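# Move floor cartons onto the shelf at the aisle's end

## Task

Several cartons lie on the aisle floor. Place every one of them on a shelf at the far end of the aisle so that it rests directly on the shelf surface (not stacked on another carton), sits upright rather than tilted, and does not overhang the shelf edge. The robot must not tip over or finish leaning. A carton that stays put only because the robot is still holding or pressing it does not count.

## Robot and tools

Robot: a Hello Robot Stretch 4, a single-arm mobile manipulator about 1.6 m tall. It has an omni-wheel base (rim no more than 0.23 m from the base origin), a lift running up a mast, a telescoping arm that reaches forward, a wrist with yaw, pitch and roll, and a two-finger gripper with springy steel fingers. Cameras: head_camera, head_left_camera, head_right_camera (all on the head) and wrist_camera (on the gripper).

Frames: the base frame has its origin on the floor below the base centre, x ahead, y to the left, z up. hand_pose is reported in this frame and marks a point between the open fingertips; with all wrist joints at zero its axes line up with the base frame. Its printed value may be slightly off. The odometry frame is the base frame as it was when the scene began. base_odometry comes from wheel turns only, so slipping is counted as motion; heading runs from -3.142 to 3.142, positive to the left.

execute_actions(actions, cameras): actions is a list holding one action or nothing (empty list = just report state and images). An action may contain "base", "joints", or both, plus optional "pace" and "contact_limits"; alternatively it is {"end_of_arm": "enable_torque"} by itself, which re-powers any wrist or gripper motor that shut off. All motions in one action begin at once and may finish at different moments.
- base: an object with exactly one key, each a relative move from where the base last reported itself: translate_m (metres, forward positive, -2 to 2), strafe_m (metres, left positive, -2 to 2) or rotate_rad (radians, counter-clockwise seen from above positive, -3.2 to 3.2).
- joints: an object of absolute targets keyed by joint name: lift_m 0 to 1.2 m; arm_m 0 to 0.55 m (extension forward); wrist_yaw_rad -1.134 to 4.276 (0 points ahead, positive turns left, 3.14 tucked back, above 3.4 the arm may interfere); wrist_pitch_rad -1.117 to 4.259 (0 level, 1.57 pointing down); wrist_roll_rad -1.117 to 4.259 (0 fingers level, positive is clockwise viewed from behind); gripper_m -0.038 to 0.141 m (fingertip gap; negative values press the tips together). Targets beyond a joint's range are clipped and the result notes it; unknown keys or other out-of-range values reject the entire call with no motion. Done tolerances: lift and arm ±0.004, yaw and roll ±0.02, pitch ±0.05, gripper ±0.004.
- pace: "slow", "default", "fast" or "max"; base speeds 0.1/0.3/0.4/0.6 m/s and 1/2/3/4 rad/s respectively, reduced when the lift is above 0.2 (down to 0.3 m/s and 1 rad/s at 1.2).
- contact_limits: only {"arm_m": value}, 0 (gentlest) to 0.75 (firmest), default 0.5; the arm stops when it pushes harder than this.
- cameras: list of camera names or ["all"]; omitted/null means all, [] means none. An unrecognised name rejects the call. No action runs beyond 15 s.
A joint or base left out of an action may still be driving toward an older target without the status showing it. If a result reports a stop, the remaining execute_actions, wait and finished_scene calls in that same reply are skipped.

wait(seconds): 0 to 10 s, commands nothing, returns state and images. zoom_image(camera, region): region [x0, y0, x1, y1] in pixels of that camera's latest full image, at most 504 by 504, origin top-left. read_manual(section): only returns licence texts. finished_scene(scene): ends the given scene number for good once the last command has been held, reports success and starts the next task; replying with no tool call ends everything.

Result lines: base_status and joint_status tell how each motion ended: done (for the base this only means the wheels turned enough), off_target (stopped short, may still push), contact_stop_at_<key> (hit something; that part goes slack, a lift can sink under load, wheels can coast), limit_stop_at_<name> (built-in limit; tilt over 6 degrees makes lift, arm and wheels slack until the lean lessens; own_body means near self-collision, often with pitch below -0.2 and roll below -0.4 or above 4), time_out, torque_fault (wrist/gripper motor went limp; send enable_torque). on_its_own lists what was not commanded; "held at" is a target, not a position. lidar_m: 12 distances in metres from the base origin, 30-degree sectors counter-clockwise starting straight ahead (4th left, 7th behind, 10th right); "-" means nothing seen or closer than 0.25 m; it covers roughly 0.15 m up to robot height. wrist_depth_mm: 7x7 grid of median depths, 100 to 2000 mm, read from top left. turned_by_wheels vs turned_by_imu differing by over about 0.1 rad suggests a collision or slip. base_tilt in degrees, forward and right positive, with a fixed bias up to about 1.5. motor_effort is percent of maximum with the action's peak in brackets; wheel efforts positive turn the base right. A held load moves wrist_pitch effort away from 0. Camera calibration is given per camera (K, distortion, T_world_to_cam mapping the base frame to the camera).

Gripping: command gripper_m below the carton's width; gripper_m readings and done do not prove a grasp, but a firm squeeze shows in gripper effort. Stuck fingertips on a surface: raise the lift. To unfold at scene start, send lift_m 0.4 with wrist_yaw_rad 0 together.

Avoid: turning or driving with over 1 kg held and arm_m above 0.2, especially at fast paces; steady pushing or pulling with the gripper high; dropping, slamming or hard pushing cartons; torque faults. Release cartons so they stand free, flat and fully on the shelf before ending. Shorter robot motion time is better.

Each tool is called after "Request:" by a JSON object that holds its "method" and its "body".

## Session

Request:
{"method": "execute_actions", "body": {"actions": []}}

Scene clock: 0.00 s.
base_odometry: x=+0.000 y=+0.000 heading=+0.000 (m, m, rad; odometry frame)
turned_by_wheels: +0.000 (rad since the last result)
turned_by_imu: +0.000 (rad since the last result)
base_tilt: forward=-0.2 right=-0.1 (deg)
lidar_m: 0.72 0.92 1.81 0.80 0.87 1.75 3.01 1.52 1.43 1.21 0.79 0.71
base_status: not commanded
joint_positions: lift_m=+0.274 arm_m=+0.000 wrist_yaw_rad=+3.128 wrist_pitch_rad=-0.009 wrist_roll_rad=-0.009 gripper_m=+0.057
joint_status: not commanded
motor_effort: lift_m=+19 arm_m=+0 wrist_yaw_rad=-2 wrist_pitch_rad=-5 wrist_roll_rad=-1 gripper_m=-5 wheel_0=+0 wheel_1=-1 wheel_2=+0 (%)
hand_pose: x=-0.1164 y=+0.0914 z=+0.4551 quat_wxyz=(+0.007, +0.005, -0.004, +1.000) (m; base frame)
wrist_depth_mm: - 143 271 - - - - / - 116 154 - - - - / - 123 166 - - - - / 143 143 294 - - - - / 1983 - - - - - - / 1205 1499 216 1618 197 1708 1537 / 991 991 1118 - 1078 1118 1160
pictures: head_camera, head_left_camera, head_right_camera, wrist_camera
Images, in order (width x height): head_camera 420x560, head_left_camera 420x672, head_right_camera 420x672, wrist_camera 616x392.

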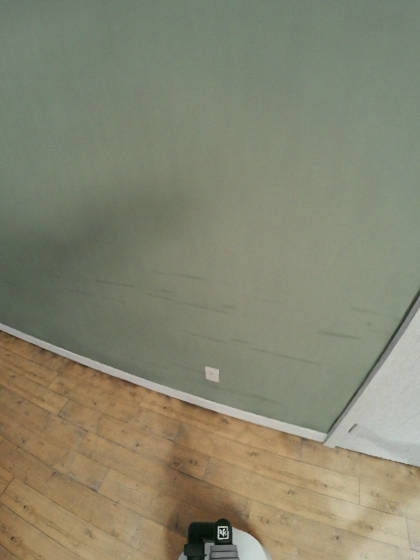

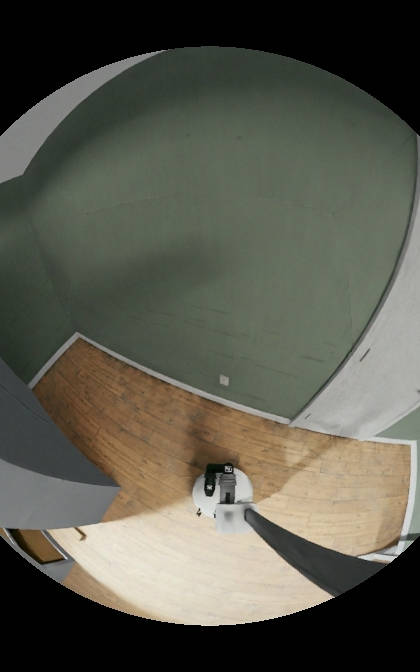

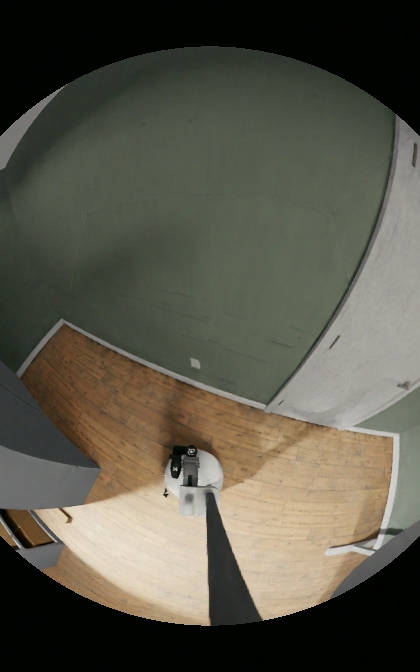

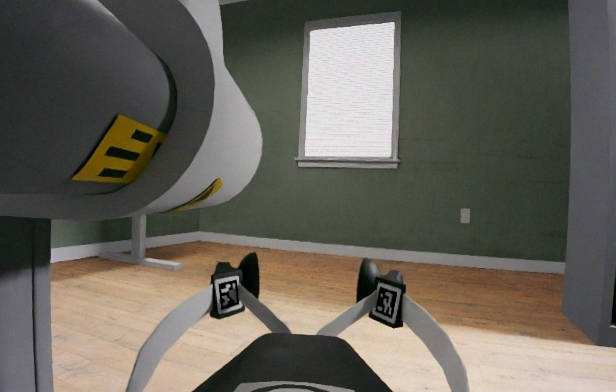

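Request:
{"method": "execute_actions", "body": {"actions": [{"base":{"rotate_rad":2.2},"pace":"fast"}], "cameras": ["head_camera","head_left_camera"]}}

Scene clock: 4.23 s.
base_odometry: x=+0.000 y=+0.000 heading=+2.200 (m, m, rad; odometry frame)
turned_by_wheels: +2.200 (rad since the last result)
turned_by_imu: +2.207 (rad since the last result)
base_tilt: forward=-0.2 right=-0.1 (deg)
lidar_m: 0.97 2.96 2.11 1.46 1.42 1.08 0.77 0.71 0.74 0.99 1.77 0.80
base_status: done
joint_positions: lift_m=+0.274 arm_m=+0.000 wrist_yaw_rad=+3.128 wrist_pitch_rad=-0.009 wrist_roll_rad=-0.009 gripper_m=+0.057
joint_status: not commanded
motor_effort: lift_m=+19(19) arm_m=-1(0) wrist_yaw_rad=-3(3) wrist_pitch_rad=-5(5) wrist_roll_rad=-3(2) gripper_m=-2(4) wheel_0=-3(10) wheel_1=-2(9) wheel_2=+0(11) (%)
hand_pose: x=-0.1164 y=+0.0914 z=+0.4551 quat_wxyz=(+0.007, +0.005, -0.004, +1.000) (m; base frame)
wrist_depth_mm: - 143 271 1042 1229 1537 1863 / - 116 154 1042 1255 1576 1921 / - 123 166 1060 1229 1576 1863 / 143 143 294 1078 1281 1618 1921 / 732 820 917 1042 1255 1618 1863 / 732 798 216 1042 197 1537 1708 / 732 788 904 - 1098 1098 1182
pictures: head_camera, head_left_camera
Images, in order (width x height): head_camera 420x560, head_left_camera 420x672.

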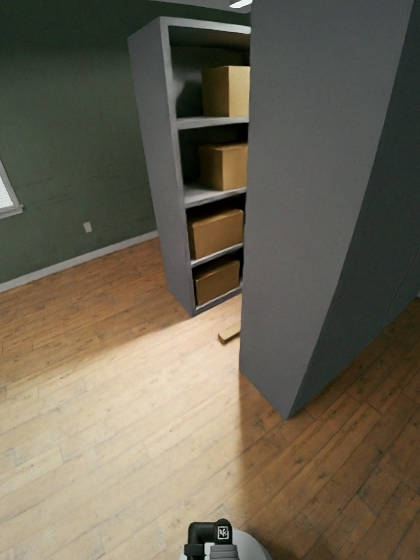

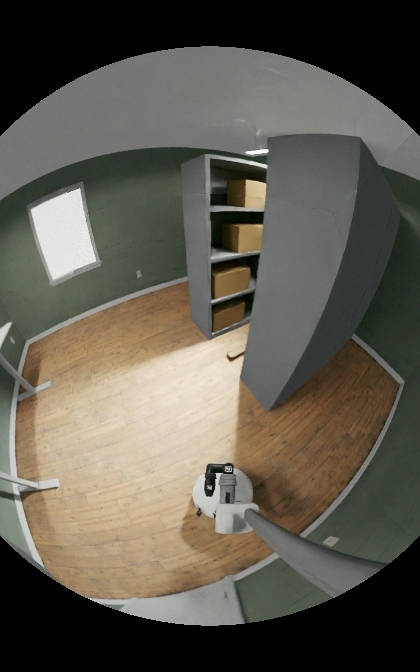

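Request:
{"method": "execute_actions", "body": {"actions": [{"base":{"rotate_rad":-0.95},"pace":"fast"}], "cameras": []}}

Request:
{"method": "execute_actions", "body": {"actions": [{"base":{"strafe_m":1.11},"pace":"fast"}], "cameras": ["head_camera","head_left_camera"]}}

Scene clock: 6.40 s.
base_odometry: x=+0.000 y=+0.000 heading=+1.250 (m, m, rad; odometry frame)
turned_by_wheels: -0.950 (rad since the last result)
turned_by_imu: -0.953 (rad since the last result)
base_tilt: forward=-0.2 right=-0.1 (deg)
lidar_m: 1.22 0.79 1.06 2.99 1.90 1.44 2.16 0.98 0.75 0.70 0.75 1.08
base_status: done
joint_positions: lift_m=+0.274 arm_m=+0.000 wrist_yaw_rad=+3.128 wrist_pitch_rad=-0.009 wrist_roll_rad=-0.009 gripper_m=+0.057
joint_status: not commanded
motor_effort: lift_m=+19(19) arm_m=+0(0) wrist_yaw_rad=-2(0) wrist_pitch_rad=-6(5) wrist_roll_rad=-4(4) gripper_m=-6(5) wheel_0=+2(8) wheel_1=+2(7) wheel_2=+0(8) (%)
hand_pose: x=-0.1164 y=+0.0914 z=+0.4551 quat_wxyz=(+0.007, +0.005, -0.004, +1.000) (m; base frame)
wrist_depth_mm: - 143 271 - - - - / - 116 154 - - - - / - 123 166 - - - - / 143 143 294 - - - - / 1098 1618 - - - - - / 1078 1366 215 1661 197 1708 1756 / 991 976 1098 - 1098 1118 1160
pictures: none
No camera images: the call's "cameras" was empty. Leave "cameras" out to get every camera's image.

Scene clock: 10.33 s.
base_odometry: x=-1.053 y=+0.350 heading=+1.250 (m, m, rad; odometry frame)
turned_by_wheels: +0.000 (rad since the last result)
turned_by_imu: +0.001 (rad since the last result)
base_tilt: forward=-0.2 right=-0.1 (deg)
lidar_m: 1.07 0.81 1.94 1.87 1.96 1.36 1.35 1.40 1.86 1.82 1.04 0.80
base_status: done
joint_positions: lift_m=+0.274 arm_m=+0.000 wrist_yaw_rad=+3.128 wrist_pitch_rad=-0.009 wrist_roll_rad=-0.009 gripper_m=+0.057
joint_status: not commanded
motor_effort: lift_m=+19(19) arm_m=+0(0) wrist_yaw_rad=-4(1) wrist_pitch_rad=-5(5) wrist_roll_rad=-4(1) gripper_m=-1(4) wheel_0=+1(13) wheel_1=-1(14) wheel_2=+1(0) (%)
hand_pose: x=-0.1164 y=+0.0914 z=+0.4551 quat_wxyz=(+0.007, +0.005, -0.004, +1.000) (m; base frame)
wrist_depth_mm: - 143 271 - - - - / - 116 154 1756 - - - / - 123 166 - - - - / 143 143 294 - - - - / - - - - - - - / 1205 1499 216 1661 197 1756 1708 / 991 991 1118 - 1098 1098 1182
pictures: head_camera, head_left_camera
Images, in order (width x height): head_camera 420x560, head_left_camera 420x672.

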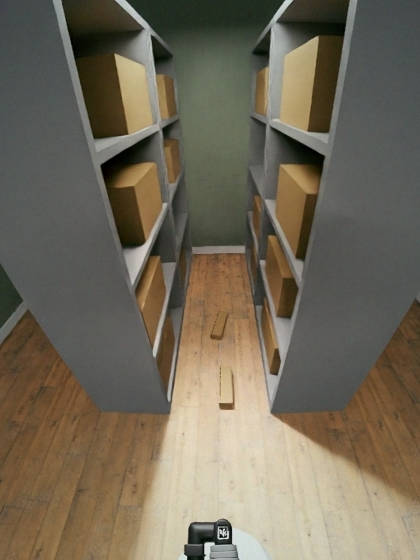

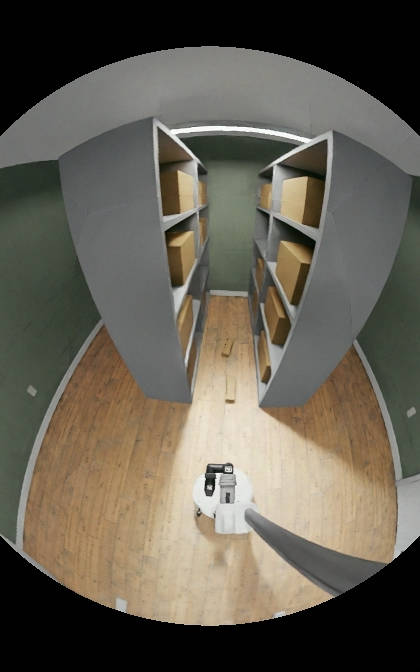

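Request:
{"method": "zoom_image", "body": {"camera": "head_camera", "region": [100, 100, 340, 420]}}

Region (100, 100, 340, 420) of head_camera's 420x560 image, scaled by 1.575, with more detail than that image has; it fills the left 378 columns of this view, and the rest is white.

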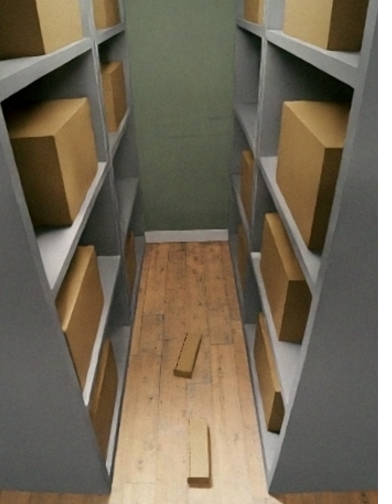

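Request:
{"method": "execute_actions", "body": {"actions": [{"base":{"translate_m":0.4},"joints":{"lift_m":0.4,"wrist_yaw_rad":0,"gripper_m":0.14}}], "cameras": []}}

Request:
{"method": "execute_actions", "body": {"actions": [{"base":{"strafe_m":0.05},"joints":{"wrist_pitch_rad":0.8,"lift_m":0.3}}], "cameras": ["head_camera","wrist_camera"]}}

Scene clock: 15.13 s.
base_odometry: x=-0.927 y=+0.730 heading=+1.250 (m, m, rad; odometry frame)
turned_by_wheels: +0.000 (rad since the last result)
turned_by_imu: -0.001 (rad since the last result)
base_tilt: forward=-0.2 right=-0.1 (deg)
lidar_m: 1.02 0.44 0.53 1.85 1.95 1.79 2.12 1.84 1.90 1.84 0.47 0.44
base_status: done
joint_positions: lift_m=+0.400 arm_m=+0.000 wrist_yaw_rad=+0.001 wrist_pitch_rad=-0.009 wrist_roll_rad=-0.009 gripper_m=+0.140
joint_status: all done
motor_effort: lift_m=+22(25) arm_m=+0(0) wrist_yaw_rad=-3(9) wrist_pitch_rad=-5(5) wrist_roll_rad=-2(2) gripper_m=+1(6) wheel_0=+1(7) wheel_1=+3(9) wheel_2=+0(9) (%)
hand_pose: x=+0.4594 y=-0.0873 z=+0.5807 quat_wxyz=(+1.000, -0.004, -0.005, +0.000) (m; base frame)
wrist_depth_mm: 768 788 1464 - 1618 691 676 / 517 1025 1464 - 1921 842 430 / 521 1042 1983 - 1537 554 430 / 530 1042 1983 - 1308 549 427 / 535 778 1983 - 1430 504 430 / 1042 1060 1118 1921 1008 410 362 / 585 1025 1205 - 1008 634 627
pictures: none
No camera images: the call's "cameras" was empty. Leave "cameras" out to get every camera's image.

Scene clock: 16.57 s.
base_odometry: x=-0.975 y=+0.745 heading=+1.250 (m, m, rad; odometry frame)
turned_by_wheels: +0.000 (rad since the last result)
turned_by_imu: +0.000 (rad since the last result)
base_tilt: forward=-0.3 right=-0.1 (deg)
lidar_m: 0.86 0.42 0.56 1.81 1.88 1.78 2.49 1.84 1.96 1.88 0.48 0.48
base_status: done
joint_positions: lift_m=+0.300 arm_m=+0.000 wrist_yaw_rad=+0.000 wrist_pitch_rad=+0.801 wrist_roll_rad=-0.009 gripper_m=+0.140
joint_status: all done
motor_effort: lift_m=+16(22) arm_m=-1(1) wrist_yaw_rad=-4(4) wrist_pitch_rad=-2(4) wrist_roll_rad=-2(3) gripper_m=-3(3) wheel_0=+0(10) wheel_1=+0(11) wheel_2=+0(1) (%)
hand_pose: x=+0.3716 y=-0.0874 z=+0.2712 quat_wxyz=(+0.921, -0.004, +0.390, +0.002) (m; base frame)
wrist_depth_mm: 449 621 1042 1138 1118 683 462 / 449 640 891 878 917 676 459 / 462 634 750 750 759 647 449 / 469 609 647 609 654 603 488 / 466 559 569 517 574 544 477 / 452 480 480 445 484 462 427 / 442 445 455 - 466 445 394
pictures: head_camera, wrist_camera
camera_calibration (this result's frames):
wrist_camera: T_world_to_cam=[[0.0351576, -0.999319, 0.0112284, -0.103541], [-0.720629, -0.0331342, -0.692529, 0.507034], [0.692429, 0.0162562, -0.721303, 0.169217], [0, 0, 0, 1]] pos_world=[0.251853, -0.0894214, 0.474356]
Images, in order (width x height): head_camera 420x560, wrist_camera 616x392.

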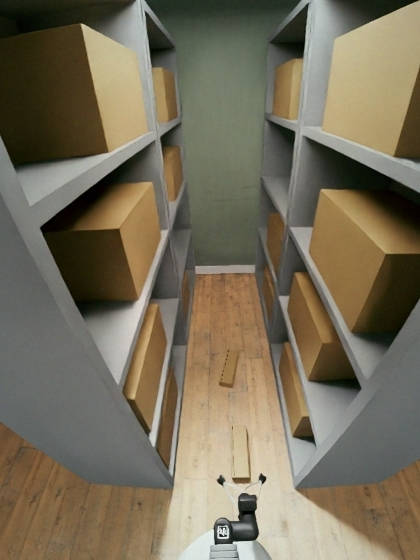

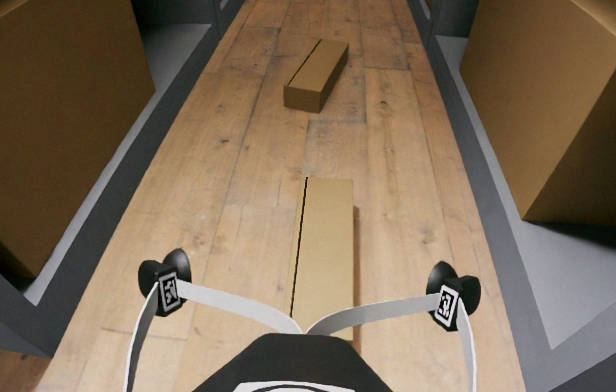

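Request:
{"method": "execute_actions", "body": {"actions": [{"base":{"strafe_m":-0.02},"joints":{"arm_m":0.18,"lift_m":0.13}}], "cameras": []}}

Request:
{"method": "execute_actions", "body": {"actions": [{"joints":{"lift_m":0.062}}], "cameras": ["head_camera","wrist_camera"]}}

Scene clock: 18.93 s.
base_odometry: x=-0.956 y=+0.739 heading=+1.250 (m, m, rad; odometry frame)
turned_by_wheels: +0.000 (rad since the last result)
turned_by_imu: +0.000 (rad since the last result)
base_tilt: forward=-0.2 right=-0.1 (deg)
lidar_m: 0.93 0.45 0.50 1.82 1.92 1.80 2.14 1.84 1.93 1.86 0.48 0.47
base_status: done
joint_positions: lift_m=+0.130 arm_m=+0.179 wrist_yaw_rad=+0.000 wrist_pitch_rad=+0.802 wrist_roll_rad=-0.009 gripper_m=+0.140
joint_status: all done
motor_effort: lift_m=+16(15) arm_m=+6(7) wrist_yaw_rad=-3(5) wrist_pitch_rad=-3(4) wrist_roll_rad=-1(1) gripper_m=-2(4) wheel_0=+1(8) wheel_1=+1(9) wheel_2=+0(0) (%)
hand_pose: x=+0.5504 y=-0.0874 z=+0.1012 quat_wxyz=(+0.921, -0.004, +0.390, +0.002) (m; base frame)
wrist_depth_mm: 469 609 707 609 723 609 445 / 445 554 574 559 585 554 433 / 445 480 480 480 484 484 404 / 407 407 410 336 415 418 389 / 357 357 359 293 362 364 357 / 312 307 304 260 307 307 320 / 287 283 291 - 289 287 293
pictures: none
No camera images: the call's "cameras" was empty. Leave "cameras" out to get every camera's image.

Scene clock: 20.17 s.
base_odometry: x=-0.956 y=+0.739 heading=+1.250 (m, m, rad; odometry frame)
turned_by_wheels: +0.000 (rad since the last result)
turned_by_imu: +0.000 (rad since the last result)
base_tilt: forward=-0.2 right=-0.1 (deg)
lidar_m: 0.91 0.43 0.53 1.83 1.92 1.80 2.13 1.83 1.92 1.88 0.47 0.47
base_status: not commanded
joint_positions: lift_m=+0.062 arm_m=+0.179 wrist_yaw_rad=+0.000 wrist_pitch_rad=+0.802 wrist_roll_rad=-0.009 gripper_m=+0.140
joint_status: all done
motor_effort: lift_m=+16(16) arm_m=+7(7) wrist_yaw_rad=-1(1) wrist_pitch_rad=-3(3) wrist_roll_rad=-2(2) gripper_m=-1(0) wheel_0=+0(0) wheel_1=+1(1) wheel_2=+0(0) (%)
hand_pose: x=+0.5504 y=-0.0874 z=+0.0332 quat_wxyz=(+0.921, -0.004, +0.390, +0.002) (m; base frame)
wrist_depth_mm: 439 539 539 512 564 554 413 / 418 449 449 449 452 462 413 / 370 370 370 282 375 379 370 / 315 315 307 241 312 325 324 / 274 277 264 211 274 281 282 / 242 238 194 189 197 237 248 / 221 219 175 - 223 222 -
pictures: head_camera, wrist_camera
camera_calibration (this result's frames):
wrist_camera: T_world_to_cam=[[0.0348866, -0.999328, 0.0112235, -0.10706], [-0.720736, -0.0329376, -0.692427, 0.471086], [0.692331, 0.0160672, -0.721401, -0.126209], [0, 0, 0, 1]] pos_world=[0.430643, -0.0894435, 0.236347]
Images, in order (width x height): head_camera 420x560, wrist_camera 616x392.

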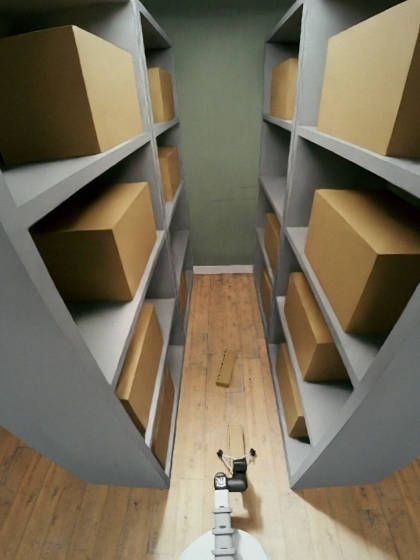

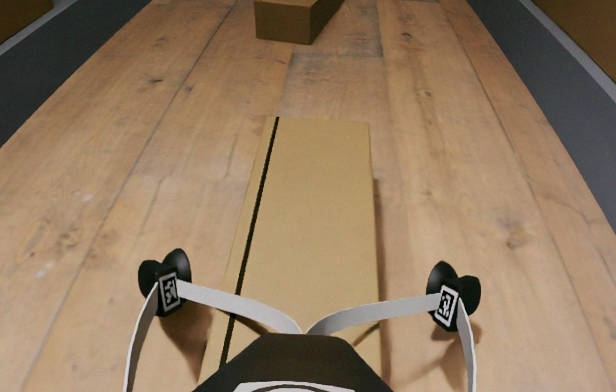

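Request:
{"method": "execute_actions", "body": {"actions": [{"joints":{"gripper_m":0.03}}], "cameras": []}}

Request:
{"method": "execute_actions", "body": {"actions": [{"joints":{"lift_m":0.2,"arm_m":0.05},"base":{"strafe_m":-0.03}}], "cameras": ["head_camera","wrist_camera"]}}

Scene clock: 22.53 s.
base_odometry: x=-0.956 y=+0.739 heading=+1.250 (m, m, rad; odometry frame)
turned_by_wheels: +0.000 (rad since the last result)
turned_by_imu: +0.000 (rad since the last result)
base_tilt: forward=-0.3 right=-0.1 (deg)
lidar_m: 0.93 0.44 0.53 1.82 1.89 1.81 2.13 1.84 1.93 1.87 0.47 0.45
base_status: not commanded
joint_positions: lift_m=+0.062 arm_m=+0.179 wrist_yaw_rad=+0.000 wrist_pitch_rad=+0.802 wrist_roll_rad=-0.009 gripper_m=+0.031
joint_status: all done
motor_effort: lift_m=+16(16) arm_m=+6(7) wrist_yaw_rad=-3(2) wrist_pitch_rad=-3(3) wrist_roll_rad=-4(3) gripper_m=-29(33) wheel_0=+1(1) wheel_1=+1(1) wheel_2=+0(0) (%)
hand_pose: x=+0.5504 y=-0.0874 z=+0.0332 quat_wxyz=(+0.921, -0.004, +0.390, +0.002) (m; base frame)
wrist_depth_mm: 439 544 539 512 564 554 413 / 418 445 445 445 452 462 410 / 373 368 370 264 364 379 370 / 315 317 309 228 312 324 325 / 274 277 272 200 267 282 281 / 242 235 182 177 182 249 248 / 221 220 216 - 217 221 -
pictures: none
No camera images: the call's "cameras" was empty. Leave "cameras" out to get every camera's image.

Scene clock: 24.17 s.
base_odometry: x=-0.927 y=+0.730 heading=+1.250 (m, m, rad; odometry frame)
turned_by_wheels: +0.000 (rad since the last result)
turned_by_imu: +0.000 (rad since the last result)
base_tilt: forward=-0.2 right=-0.1 (deg)
lidar_m: 0.45 0.45 0.52 1.86 1.96 1.79 2.14 1.83 1.90 1.83 0.46 0.46
base_status: done
joint_positions: lift_m=+0.200 arm_m=+0.051 wrist_yaw_rad=+0.000 wrist_pitch_rad=+0.802 wrist_roll_rad=-0.009 gripper_m=+0.031
joint_status: all done
motor_effort: lift_m=+22(24) arm_m=-7(6) wrist_yaw_rad=-1(2) wrist_pitch_rad=-5(5) wrist_roll_rad=+0(1) gripper_m=-33(34) wheel_0=+1(11) wheel_1=-1(11) wheel_2=+0(2) (%)
hand_pose: x=+0.4226 y=-0.0874 z=+0.1706 quat_wxyz=(+0.921, -0.004, +0.390, +0.002) (m; base frame)
wrist_depth_mm: 512 723 878 809 866 564 387 / 512 654 715 691 723 559 387 / 500 591 591 265 574 508 387 / 480 504 492 227 500 484 394 / 439 442 433 200 424 433 364 / 387 375 182 177 182 387 332 / 351 351 342 - 345 351 324
pictures: head_camera, wrist_camera
camera_calibration (this result's frames):
wrist_camera: T_world_to_cam=[[0.0348457, -0.99933, 0.0112024, -0.104133], [-0.721158, -0.0329032, -0.691988, 0.474232], [0.691893, 0.0160342, -0.721822, 0.0615902], [0, 0, 0, 1]] pos_world=[0.303011, -0.0894473, 0.373787]
Images, in order (width x height): head_camera 420x560, wrist_camera 616x392.

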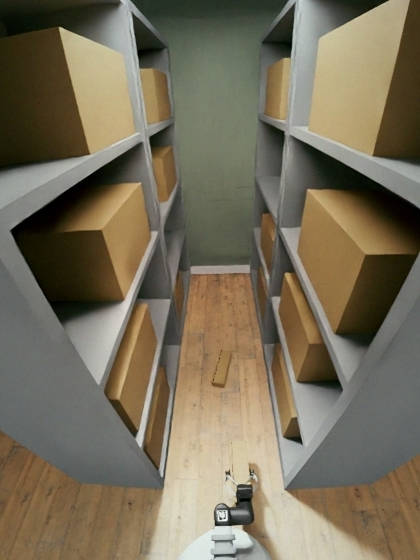

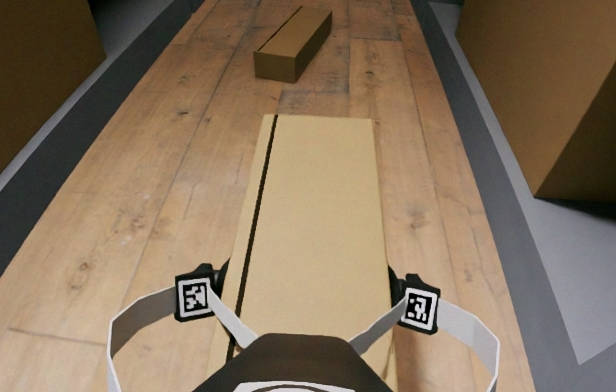

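Request:
{"method": "execute_actions", "body": {"actions": [{"joints":{"arm_m":0.55},"base":{"translate_m":0.68}}], "cameras": ["head_camera","head_left_camera"]}}

Scene clock: 28.73 s.
base_odometry: x=-0.713 y=+1.375 heading=+1.251 (m, m, rad; odometry frame)
turned_by_wheels: +0.000 (rad since the last result)
turned_by_imu: -0.002 (rad since the last result)
base_tilt: forward=-0.2 right=-0.1 (deg)
lidar_m: 0.92 0.35 0.26 0.26 0.26 0.40 2.82 0.47 0.32 0.29 0.31 0.47
base_status: done
joint_positions: lift_m=+0.200 arm_m=+0.549 wrist_yaw_rad=+0.000 wrist_pitch_rad=+0.802 wrist_roll_rad=-0.009 gripper_m=+0.031
joint_status: all done
motor_effort: lift_m=+22(23) arm_m=+7(7) wrist_yaw_rad=-3(3) wrist_pitch_rad=-4(5) wrist_roll_rad=-1(2) gripper_m=-30(31) wheel_0=+2(6) wheel_1=+3(9) wheel_2=+2(10) (%)
hand_pose: x=+0.9203 y=-0.0874 z=+0.1707 quat_wxyz=(+0.921, -0.004, +0.390, +0.002) (m; base frame)
wrist_depth_mm: 691 691 750 732 715 676 654 / 564 615 707 707 715 634 585 / 466 569 585 265 580 574 473 / 445 500 492 228 496 508 418 / 424 442 430 200 424 449 402 / 384 373 182 178 181 394 384 / 351 349 342 - 345 349 357
pictures: head_camera, head_left_camera
Images, in order (width x height): head_camera 420x560, head_left_camera 420x672.

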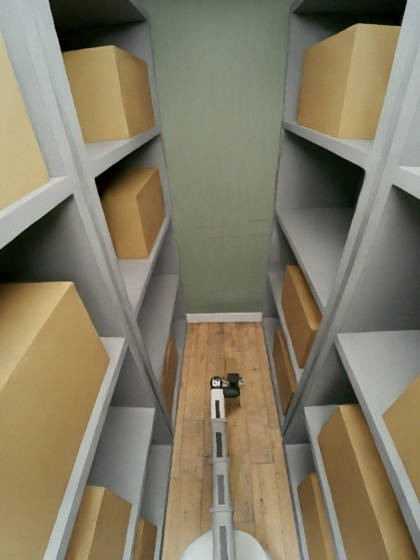

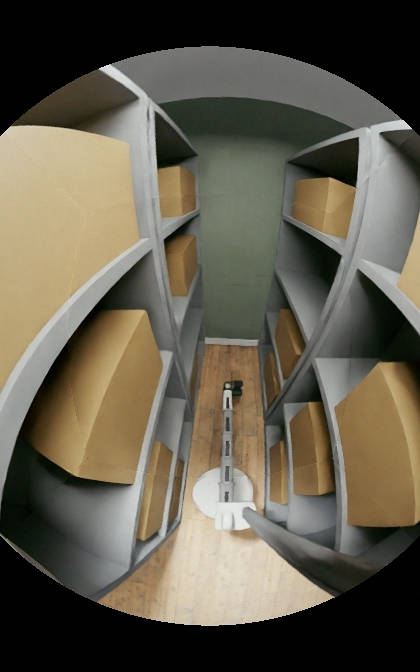

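Request:
{"method": "execute_actions", "body": {"actions": [{"joints":{"lift_m":0.058},"base":{"rotate_rad":-0.035}}], "cameras": ["wrist_camera"]}}

Scene clock: 30.87 s.
base_odometry: x=-0.713 y=+1.375 heading=+1.216 (m, m, rad; odometry frame)
turned_by_wheels: -0.035 (rad since the last result)
turned_by_imu: -0.035 (rad since the last result)
base_tilt: forward=-0.2 right=-0.1 (deg)
lidar_m: 1.03 0.37 0.27 0.25 0.29 0.39 2.82 3.31 0.31 0.30 0.31 0.44
base_status: done
joint_positions: lift_m=+0.058 arm_m=+0.549 wrist_yaw_rad=+0.000 wrist_pitch_rad=+0.802 wrist_roll_rad=-0.009 gripper_m=+0.031
joint_status: all done
motor_effort: lift_m=+16(21) arm_m=+7(6) wrist_yaw_rad=-1(2) wrist_pitch_rad=-4(4) wrist_roll_rad=-2(3) gripper_m=-31(30) wheel_0=+0(6) wheel_1=+1(9) wheel_2=-2(6) (%)
hand_pose: x=+0.9202 y=-0.0875 z=+0.0291 quat_wxyz=(+0.921, -0.004, +0.390, +0.002) (m; base frame)
wrist_depth_mm: 484 539 539 539 549 512 387 / 430 439 433 436 442 445 366 / 364 362 362 265 355 370 362 / 310 310 303 229 306 317 317 / 268 271 265 200 260 276 276 / 237 230 182 178 182 242 242 / 216 215 211 - 213 216 -
pictures: wrist_camera
camera_calibration (this result's frames):
wrist_camera: T_world_to_cam=[[0.0346337, -0.999337, 0.0112094, -0.119736], [-0.721029, -0.032752, -0.69213, 0.735093], [0.692039, 0.0158887, -0.721685, -0.384956], [0, 0, 0, 1]] pos_world=[0.800574, -0.0894643, 0.232305]
Images, in order (width x height): wrist_camera 616x392.

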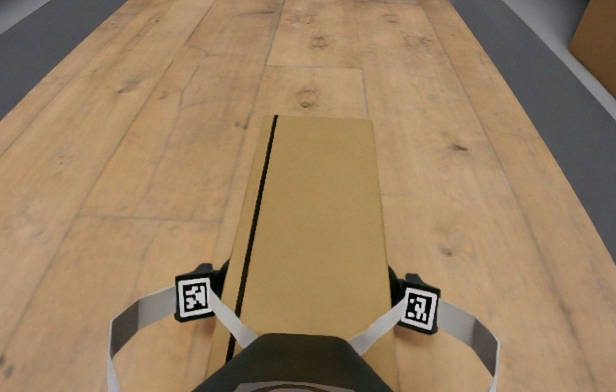

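Request:
{"method": "execute_actions", "body": {"actions": [{"joints":{"gripper_m":0.14}}], "cameras": []}}

Request:
{"method": "execute_actions", "body": {"actions": [{"joints":{"lift_m":0.2}}], "cameras": []}}

Request:
{"method": "execute_actions", "body": {"actions": [{"joints":{"arm_m":0.0,"lift_m":0.3},"base":{"translate_m":-0.15}}], "cameras": ["head_camera","wrist_camera"]}}

Scene clock: 33.20 s.
base_odometry: x=-0.713 y=+1.375 heading=+1.216 (m, m, rad; odometry frame)
turned_by_wheels: +0.000 (rad since the last result)
turned_by_imu: +0.000 (rad since the last result)
base_tilt: forward=-0.2 right=-0.1 (deg)
lidar_m: 1.05 0.37 0.27 0.25 0.27 0.40 2.82 3.32 0.32 0.27 0.31 0.45
base_status: not commanded
joint_positions: lift_m=+0.058 arm_m=+0.549 wrist_yaw_rad=+0.000 wrist_pitch_rad=+0.800 wrist_roll_rad=-0.009 gripper_m=+0.140
joint_status: all done
motor_effort: lift_m=+17(16) arm_m=+7(7) wrist_yaw_rad=+0(1) wrist_pitch_rad=+1(10) wrist_roll_rad=-1(0) gripper_m=-2(35) wheel_0=+0(0) wheel_1=+1(1) wheel_2=-2(2) (%)
hand_pose: x=+0.9206 y=-0.0875 z=+0.0295 quat_wxyz=(+0.921, -0.004, +0.389, +0.002) (m; base frame)
wrist_depth_mm: 484 544 544 544 554 517 387 / 433 442 439 445 449 445 364 / 364 364 366 276 359 373 364 / 310 312 312 236 309 319 319 / 270 272 260 207 263 277 276 / 238 235 192 184 193 233 244 / 216 215 213 - 214 218 -
pictures: none
No camera images: the call's "cameras" was empty. Leave "cameras" out to get every camera's image.

Scene clock: 34.87 s.
base_odometry: x=-0.713 y=+1.375 heading=+1.216 (m, m, rad; odometry frame)
turned_by_wheels: +0.000 (rad since the last result)
turned_by_imu: +0.000 (rad since the last result)
base_tilt: forward=-0.2 right=-0.1 (deg)
lidar_m: 1.05 0.38 0.28 0.25 0.28 0.38 2.82 3.33 0.30 0.28 0.31 0.45
base_status: not commanded
joint_positions: lift_m=+0.200 arm_m=+0.549 wrist_yaw_rad=+0.000 wrist_pitch_rad=+0.801 wrist_roll_rad=-0.009 gripper_m=+0.140
joint_status: all done
motor_effort: lift_m=+22(23) arm_m=+7(6) wrist_yaw_rad=-1(1) wrist_pitch_rad=-3(3) wrist_roll_rad=-4(2) gripper_m=-3(0) wheel_0=+0(0) wheel_1=+1(1) wheel_2=-2(2) (%)
hand_pose: x=+0.9204 y=-0.0875 z=+0.1707 quat_wxyz=(+0.921, -0.004, +0.390, +0.002) (m; base frame)
wrist_depth_mm: 691 699 741 741 723 676 676 / 569 654 715 707 707 615 559 / 504 591 585 591 597 517 397 / 473 500 504 508 512 484 379 / 436 439 439 377 445 436 364 / 384 375 377 334 377 377 351 / 349 349 359 - 362 351 345
pictures: none
No camera images: the call's "cameras" was empty. Leave "cameras" out to get every camera's image.

Scene clock: 37.53 s.
base_odometry: x=-0.765 y=+1.234 heading=+1.215 (m, m, rad; odometry frame)
turned_by_wheels: +0.000 (rad since the last result)
turned_by_imu: +0.000 (rad since the last result)
base_tilt: forward=-0.3 right=-0.1 (deg)
lidar_m: 1.04 0.39 0.28 0.25 0.27 2.84 3.08 2.66 0.31 0.29 0.31 0.44
base_status: done
joint_positions: lift_m=+0.300 arm_m=+0.001 wrist_yaw_rad=+0.000 wrist_pitch_rad=+0.802 wrist_roll_rad=-0.009 gripper_m=+0.140
joint_status: all done
motor_effort: lift_m=+22(24) arm_m=-7(6) wrist_yaw_rad=-3(1) wrist_pitch_rad=-5(4) wrist_roll_rad=-4(3) gripper_m=+0(0) wheel_0=-3(8) wheel_1=-1(9) wheel_2=+1(11) (%)
hand_pose: x=+0.3727 y=-0.0874 z=+0.2706 quat_wxyz=(+0.921, -0.004, +0.390, +0.002) (m; base frame)
wrist_depth_mm: 492 723 1078 1118 1060 512 439 / 535 732 904 878 866 521 488 / 585 707 750 759 750 585 564 / 554 634 647 615 647 569 535 / 504 559 535 544 569 500 382 / 477 484 430 496 484 421 375 / 449 442 449 - 462 439 366
pictures: head_camera, wrist_camera
camera_calibration (this result's frames):
wrist_camera: T_world_to_cam=[[0.0346997, -0.999335, 0.0112123, -0.103491], [-0.720964, -0.0328002, -0.692196, 0.507451], [0.692104, 0.0159353, -0.721622, 0.168242], [0, 0, 0, 1]] pos_world=[0.253004, -0.0894589, 0.473823]
Images, in order (width x height): head_camera 420x560, wrist_camera 616x392.

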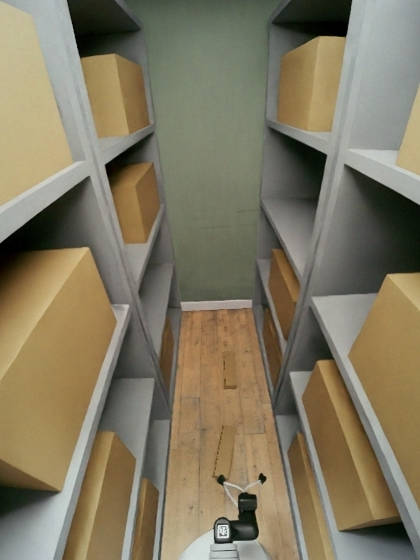

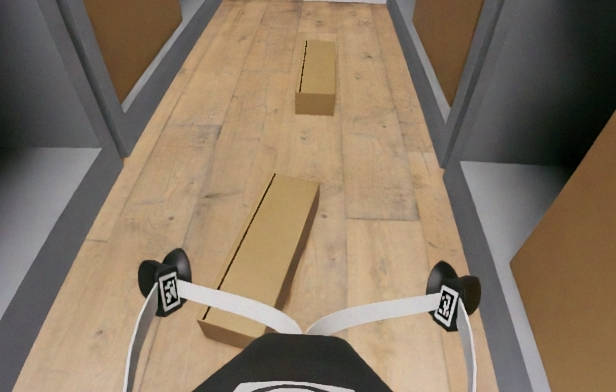

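Request:
{"method": "execute_actions", "body": {"actions": [{"joints":{"arm_m":0.224,"lift_m":0.14,"wrist_yaw_rad":-0.506},"base":{"rotate_rad":0.263}}], "cameras": ["wrist_camera"]}}

Scene clock: 39.90 s.
base_odometry: x=-0.765 y=+1.235 heading=+1.478 (m, m, rad; odometry frame)
turned_by_wheels: +0.263 (rad since the last result)
turned_by_imu: +0.263 (rad since the last result)
base_tilt: forward=-0.3 right=-0.1 (deg)
lidar_m: 0.51 0.29 0.26 0.25 2.63 2.27 3.06 2.59 0.28 0.28 0.34 0.65
base_status: done
joint_positions: lift_m=+0.140 arm_m=+0.223 wrist_yaw_rad=-0.506 wrist_pitch_rad=+0.802 wrist_roll_rad=-0.009 gripper_m=+0.140
joint_status: all done
motor_effort: lift_m=+16(21) arm_m=+7(6) wrist_yaw_rad=-3(6) wrist_pitch_rad=-3(3) wrist_roll_rad=-2(4) gripper_m=+2(2) wheel_0=+0(8) wheel_1=-3(7) wheel_2=-1(10) (%)
hand_pose: x=+0.5269 y=-0.1737 z=+0.1112 quat_wxyz=(+0.892, +0.094, +0.379, -0.229) (m; base frame)
wrist_depth_mm: 591 715 715 668 691 504 362 / 535 591 597 559 609 488 384 / 480 496 496 500 500 488 402 / 421 421 424 349 430 433 389 / 366 368 364 306 375 377 370 / 324 319 314 272 319 317 332 / 294 293 301 - 297 296 303
pictures: wrist_camera
camera_calibration (this result's frames):
wrist_camera: T_world_to_cam=[[-0.453633, -0.891118, 0.0112372, 0.0828715], [-0.646485, 0.320369, -0.692402, 0.52757], [0.613412, -0.321361, -0.721424, -0.0693407], [0, 0, 0, 1]] pos_world=[0.421194, -0.117452, 0.314335]
Images, in order (width x height): wrist_camera 616x392.

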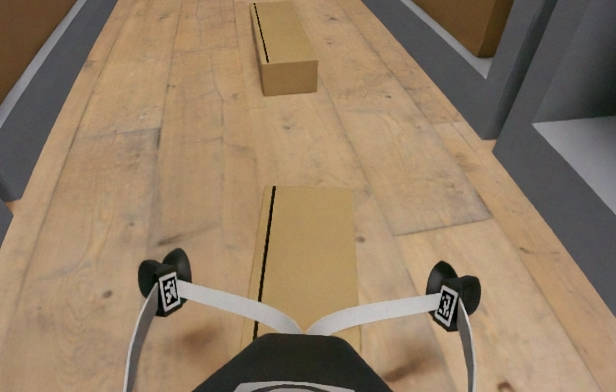

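Well aligned.

Request:
{"method": "execute_actions", "body": {"actions": [{"joints":{"lift_m":0.062}}], "cameras": []}}

Request:
{"method": "execute_actions", "body": {"actions": [{"joints":{"gripper_m":0.03}}], "cameras": []}}

Request:
{"method": "execute_actions", "body": {"actions": [{"joints":{"lift_m":0.25,"arm_m":0.0,"wrist_yaw_rad":0.0},"base":{"rotate_rad":-0.263}}], "cameras": ["head_camera","wrist_camera"]}}

Scene clock: 41.47 s.
base_odometry: x=-0.765 y=+1.235 heading=+1.478 (m, m, rad; odometry frame)
turned_by_wheels: +0.000 (rad since the last result)
turned_by_imu: +0.000 (rad since the last result)
base_tilt: forward=-0.2 right=-0.1 (deg)
lidar_m: 0.52 0.31 0.26 0.25 2.64 2.28 3.05 2.60 0.30 0.29 0.36 0.66
base_status: not commanded
joint_positions: lift_m=+0.062 arm_m=+0.223 wrist_yaw_rad=-0.506 wrist_pitch_rad=+0.802 wrist_roll_rad=-0.009 gripper_m=+0.140
joint_status: all done
motor_effort: lift_m=+16(17) arm_m=+6(6) wrist_yaw_rad=-1(1) wrist_pitch_rad=-3(3) wrist_roll_rad=-1(2) gripper_m=-1(2) wheel_0=-1(1) wheel_1=-3(3) wheel_2=-1(1) (%)
hand_pose: x=+0.5269 y=-0.1737 z=+0.0332 quat_wxyz=(+0.892, +0.094, +0.379, -0.229) (m; base frame)
wrist_depth_mm: 535 559 535 512 564 462 362 / 449 449 445 449 455 442 373 / 370 370 368 282 375 379 370 / 314 317 309 243 320 325 325 / 274 277 265 212 276 282 282 / 242 238 195 189 198 238 249 / 221 220 216 - 219 223 -
pictures: none
No camera images: the call's "cameras" was empty. Leave "cameras" out to get every camera's image.

Scene clock: 43.57 s.
base_odometry: x=-0.765 y=+1.235 heading=+1.478 (m, m, rad; odometry frame)
turned_by_wheels: +0.000 (rad since the last result)
turned_by_imu: +0.000 (rad since the last result)
base_tilt: forward=-0.3 right=-0.1 (deg)
lidar_m: 0.54 0.30 0.25 0.25 2.64 2.27 3.05 2.62 0.29 0.29 0.37 0.65
base_status: not commanded
joint_positions: lift_m=+0.062 arm_m=+0.223 wrist_yaw_rad=-0.506 wrist_pitch_rad=+0.802 wrist_roll_rad=-0.009 gripper_m=+0.031
joint_status: all done
motor_effort: lift_m=+16(16) arm_m=+7(7) wrist_yaw_rad=-2(3) wrist_pitch_rad=-4(3) wrist_roll_rad=-4(3) gripper_m=-31(33) wheel_0=-1(1) wheel_1=-3(3) wheel_2=-1(1) (%)
hand_pose: x=+0.5269 y=-0.1737 z=+0.0332 quat_wxyz=(+0.892, +0.094, +0.379, -0.229) (m; base frame)
wrist_depth_mm: 535 559 535 512 564 466 362 / 449 445 449 452 452 445 375 / 370 368 368 264 375 379 370 / 315 315 309 228 314 324 325 / 273 277 220 200 268 282 282 / 243 235 182 178 182 249 248 / 220 220 216 - 167 222 -
pictures: none
No camera images: the call's "cameras" was empty. Leave "cameras" out to get every camera's image.

Scene clock: 45.43 s.
base_odometry: x=-0.765 y=+1.234 heading=+1.215 (m, m, rad; odometry frame)
turned_by_wheels: -0.263 (rad since the last result)
turned_by_imu: -0.264 (rad since the last result)
base_tilt: forward=-0.3 right=-0.1 (deg)
lidar_m: 0.43 0.37 0.26 0.25 0.27 2.85 3.05 2.66 0.31 0.29 0.30 0.45
base_status: done
joint_positions: lift_m=+0.250 arm_m=+0.001 wrist_yaw_rad=+0.000 wrist_pitch_rad=+0.802 wrist_roll_rad=-0.009 gripper_m=+0.031
joint_status: all done
motor_effort: lift_m=+23(24) arm_m=-6(7) wrist_yaw_rad=-1(4) wrist_pitch_rad=-6(5) wrist_roll_rad=-3(3) gripper_m=-29(32) wheel_0=+1(7) wheel_1=+3(11) wheel_2=+2(9) (%)
hand_pose: x=+0.3726 y=-0.0875 z=+0.2205 quat_wxyz=(+0.921, -0.004, +0.390, +0.002) (m; base frame)
wrist_depth_mm: 492 723 960 976 976 512 442 / 535 715 809 768 809 521 488 / 554 647 676 264 676 554 539 / 500 574 564 228 569 508 466 / 477 500 220 200 484 484 379 / 439 424 182 178 182 421 366 / 399 397 389 - 167 392 342
pictures: head_camera, wrist_camera
camera_calibration (this result's frames):
wrist_camera: T_world_to_cam=[[0.0346066, -0.999338, 0.0112088, -0.102912], [-0.721243, -0.0327369, -0.691908, 0.472736], [0.691817, 0.0158603, -0.721899, 0.132322], [0, 0, 0, 1]] pos_world=[0.252976, -0.0894669, 0.423767]
Images, in order (width x height): head_camera 420x560, wrist_camera 616x392.

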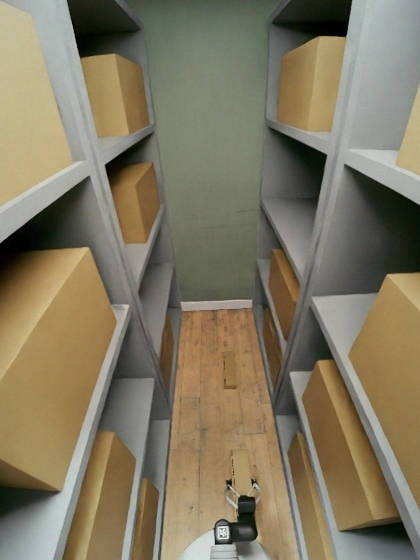

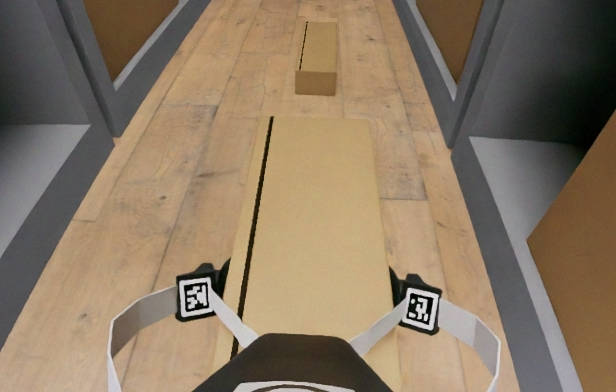

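Request:
{"method": "execute_actions", "body": {"actions": [{"joints":{"lift_m":0.62},"base":{"translate_m":0.65}}], "cameras": []}}

Request:
{"method": "execute_actions", "body": {"actions": [{"joints":{"arm_m":0.15,"wrist_yaw_rad":0.978},"base":{"rotate_rad":0.593}}], "cameras": ["head_camera","wrist_camera"]}}

Scene clock: 49.90 s.
base_odometry: x=-0.539 y=+1.844 heading=+1.216 (m, m, rad; odometry frame)
turned_by_wheels: +0.000 (rad since the last result)
turned_by_imu: -0.002 (rad since the last result)
base_tilt: forward=-0.2 right=-0.1 (deg)
lidar_m: 0.42 0.35 0.26 0.25 0.28 0.39 3.80 0.45 0.32 0.29 0.32 0.43
base_status: done
joint_positions: lift_m=+0.620 arm_m=+0.001 wrist_yaw_rad=+0.000 wrist_pitch_rad=+0.802 wrist_roll_rad=-0.009 gripper_m=+0.031
joint_status: all done
motor_effort: lift_m=+22(23) arm_m=-6(6) wrist_yaw_rad=+0(1) wrist_pitch_rad=-5(5) wrist_roll_rad=-2(4) gripper_m=-31(32) wheel_0=+1(7) wheel_1=+2(8) wheel_2=+1(11) (%)
hand_pose: x=+0.3726 y=-0.0875 z=+0.5906 quat_wxyz=(+0.921, -0.004, +0.390, +0.002) (m; base frame)
wrist_depth_mm: 609 732 798 778 778 647 389 / 525 842 891 891 854 559 394 / 976 976 1008 264 960 891 392 / 960 960 1042 229 991 991 362 / 554 854 220 200 778 569 512 / 525 627 182 178 181 488 473 / 535 732 732 - 167 449 433
pictures: none
No camera images: the call's "cameras" was empty. Leave "cameras" out to get every camera's image.

Scene clock: 51.40 s.
base_odometry: x=-0.539 y=+1.844 heading=+1.808 (m, m, rad; odometry frame)
turned_by_wheels: +0.593 (rad since the last result)
turned_by_imu: +0.595 (rad since the last result)
base_tilt: forward=-0.3 right=-0.1 (deg)
lidar_m: 0.35 0.25 0.25 0.29 0.41 2.92 0.45 0.31 0.29 0.32 0.49 0.80
base_status: done
joint_positions: lift_m=+0.620 arm_m=+0.149 wrist_yaw_rad=+0.978 wrist_pitch_rad=+0.802 wrist_roll_rad=-0.009 gripper_m=+0.031
joint_status: all done
motor_effort: lift_m=+22(23) arm_m=+6(8) wrist_yaw_rad=+0(5) wrist_pitch_rad=-4(5) wrist_roll_rad=-1(3) gripper_m=-33(34) wheel_0=-3(7) wheel_1=-1(10) wheel_2=-1(2) (%)
hand_pose: x=+0.5043 y=+0.1175 z=+0.5906 quat_wxyz=(+0.812, -0.187, +0.343, +0.434) (m; base frame)
wrist_depth_mm: 250 351 469 473 462 455 455 / 248 359 492 496 492 488 488 / 253 368 410 265 413 415 421 / 254 342 340 227 342 355 355 / 256 306 220 200 294 310 310 / 256 259 182 177 182 273 273 / 243 243 239 - 167 244 -
pictures: head_camera, wrist_camera
camera_calibration (this result's frames):
wrist_camera: T_world_to_cam=[[0.848175, -0.529597, 0.0112176, -0.372298], [-0.375648, -0.616279, -0.692162, 0.724957], [0.37348, 0.582861, -0.721655, 0.398883], [0, 0, 0, 1]] pos_world=[0.439127, 0.0171146, 0.79382]
Images, in order (width x height): head_camera 420x560, wrist_camera 616x392.

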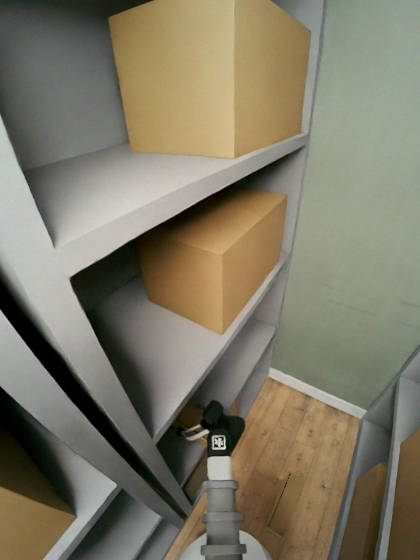

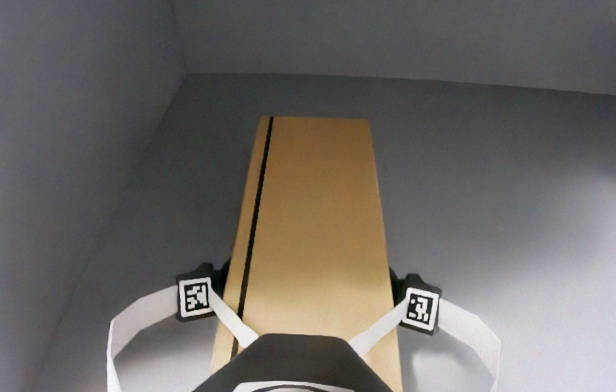

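Request:
{"method": "execute_actions", "body": {"actions": [{"joints":{"arm_m":0.41},"contact_limits":{"arm_m":0.2}}], "cameras": []}}

Request:
{"method": "execute_actions", "body": {"actions": [{"joints":{"lift_m":0.598}}], "cameras": ["head_camera","wrist_camera"]}}

Scene clock: 53.87 s.
base_odometry: x=-0.539 y=+1.844 heading=+1.808 (m, m, rad; odometry frame)
turned_by_wheels: +0.000 (rad since the last result)
turned_by_imu: +0.000 (rad since the last result)
base_tilt: forward=-0.2 right=-0.1 (deg)
lidar_m: 0.33 0.25 0.25 0.27 0.42 2.88 0.43 0.30 0.29 0.33 0.47 0.81
base_status: not commanded
joint_positions: lift_m=+0.620 arm_m=+0.409 wrist_yaw_rad=+0.978 wrist_pitch_rad=+0.802 wrist_roll_rad=-0.009 gripper_m=+0.031
joint_status: all done
motor_effort: lift_m=+22(22) arm_m=+7(7) wrist_yaw_rad=-3(0) wrist_pitch_rad=-4(4) wrist_roll_rad=-3(2) gripper_m=-32(30) wheel_0=-3(3) wheel_1=-1(1) wheel_2=-1(1) (%)
contact_limits: arm_m 0.2
hand_pose: x=+0.7643 y=+0.1175 z=+0.5906 quat_wxyz=(+0.812, -0.187, +0.343, +0.434) (m; base frame)
wrist_depth_mm: 330 329 327 324 320 314 314 / 368 366 364 359 359 351 347 / 404 402 394 265 389 389 389 / 347 349 342 228 343 355 355 / 303 306 220 200 294 309 309 / 266 257 182 178 182 272 271 / 243 242 238 - 167 243 -
pictures: none
No camera images: the call's "cameras" was empty. Leave "cameras" out to get every camera's image.

Scene clock: 54.70 s.
base_odometry: x=-0.539 y=+1.844 heading=+1.808 (m, m, rad; odometry frame)
turned_by_wheels: +0.000 (rad since the last result)
turned_by_imu: +0.000 (rad since the last result)
base_tilt: forward=-0.2 right=-0.1 (deg)
lidar_m: 0.34 0.25 0.25 0.27 0.41 2.92 0.42 0.32 0.28 0.32 0.46 0.86
base_status: not commanded
joint_positions: lift_m=+0.598 arm_m=+0.409 wrist_yaw_rad=+0.978 wrist_pitch_rad=+0.802 wrist_roll_rad=-0.009 gripper_m=+0.031
joint_status: all done
motor_effort: lift_m=+16(22) arm_m=+7(7) wrist_yaw_rad=+0(0) wrist_pitch_rad=-5(5) wrist_roll_rad=-4(2) gripper_m=-31(32) wheel_0=-3(3) wheel_1=-1(1) wheel_2=-1(1) (%)
hand_pose: x=+0.7643 y=+0.1175 z=+0.5691 quat_wxyz=(+0.812, -0.187, +0.343, +0.434) (m; base frame)
wrist_depth_mm: 332 327 327 324 320 314 314 / 368 366 364 362 357 351 345 / 375 373 375 265 377 379 373 / 319 319 312 228 314 325 325 / 277 278 220 199 270 283 283 / 244 237 182 178 182 250 249 / 223 221 218 - 167 223 -
pictures: head_camera, wrist_camera
camera_calibration (this result's frames):
wrist_camera: T_world_to_cam=[[0.848177, -0.529594, 0.0112158, -0.592574], [-0.37569, -0.616348, -0.692078, 0.807691], [0.373433, 0.582791, -0.721735, 0.286348], [0, 0, 0, 1]] pos_world=[0.699117, 0.0171143, 0.772299]
Images, in order (width x height): head_camera 420x560, wrist_camera 616x392.

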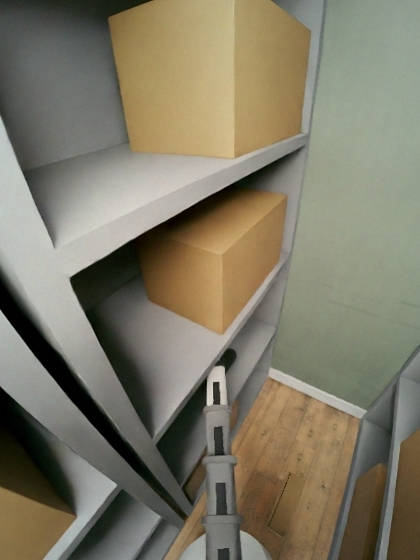

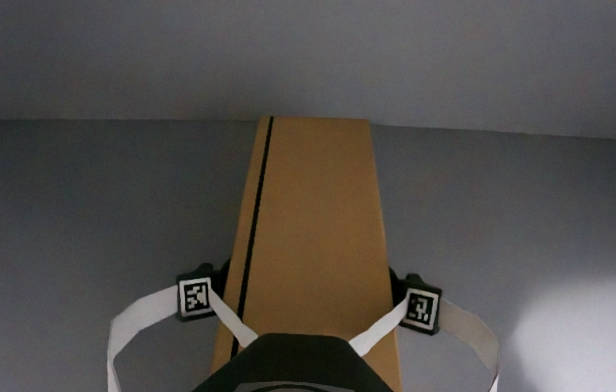

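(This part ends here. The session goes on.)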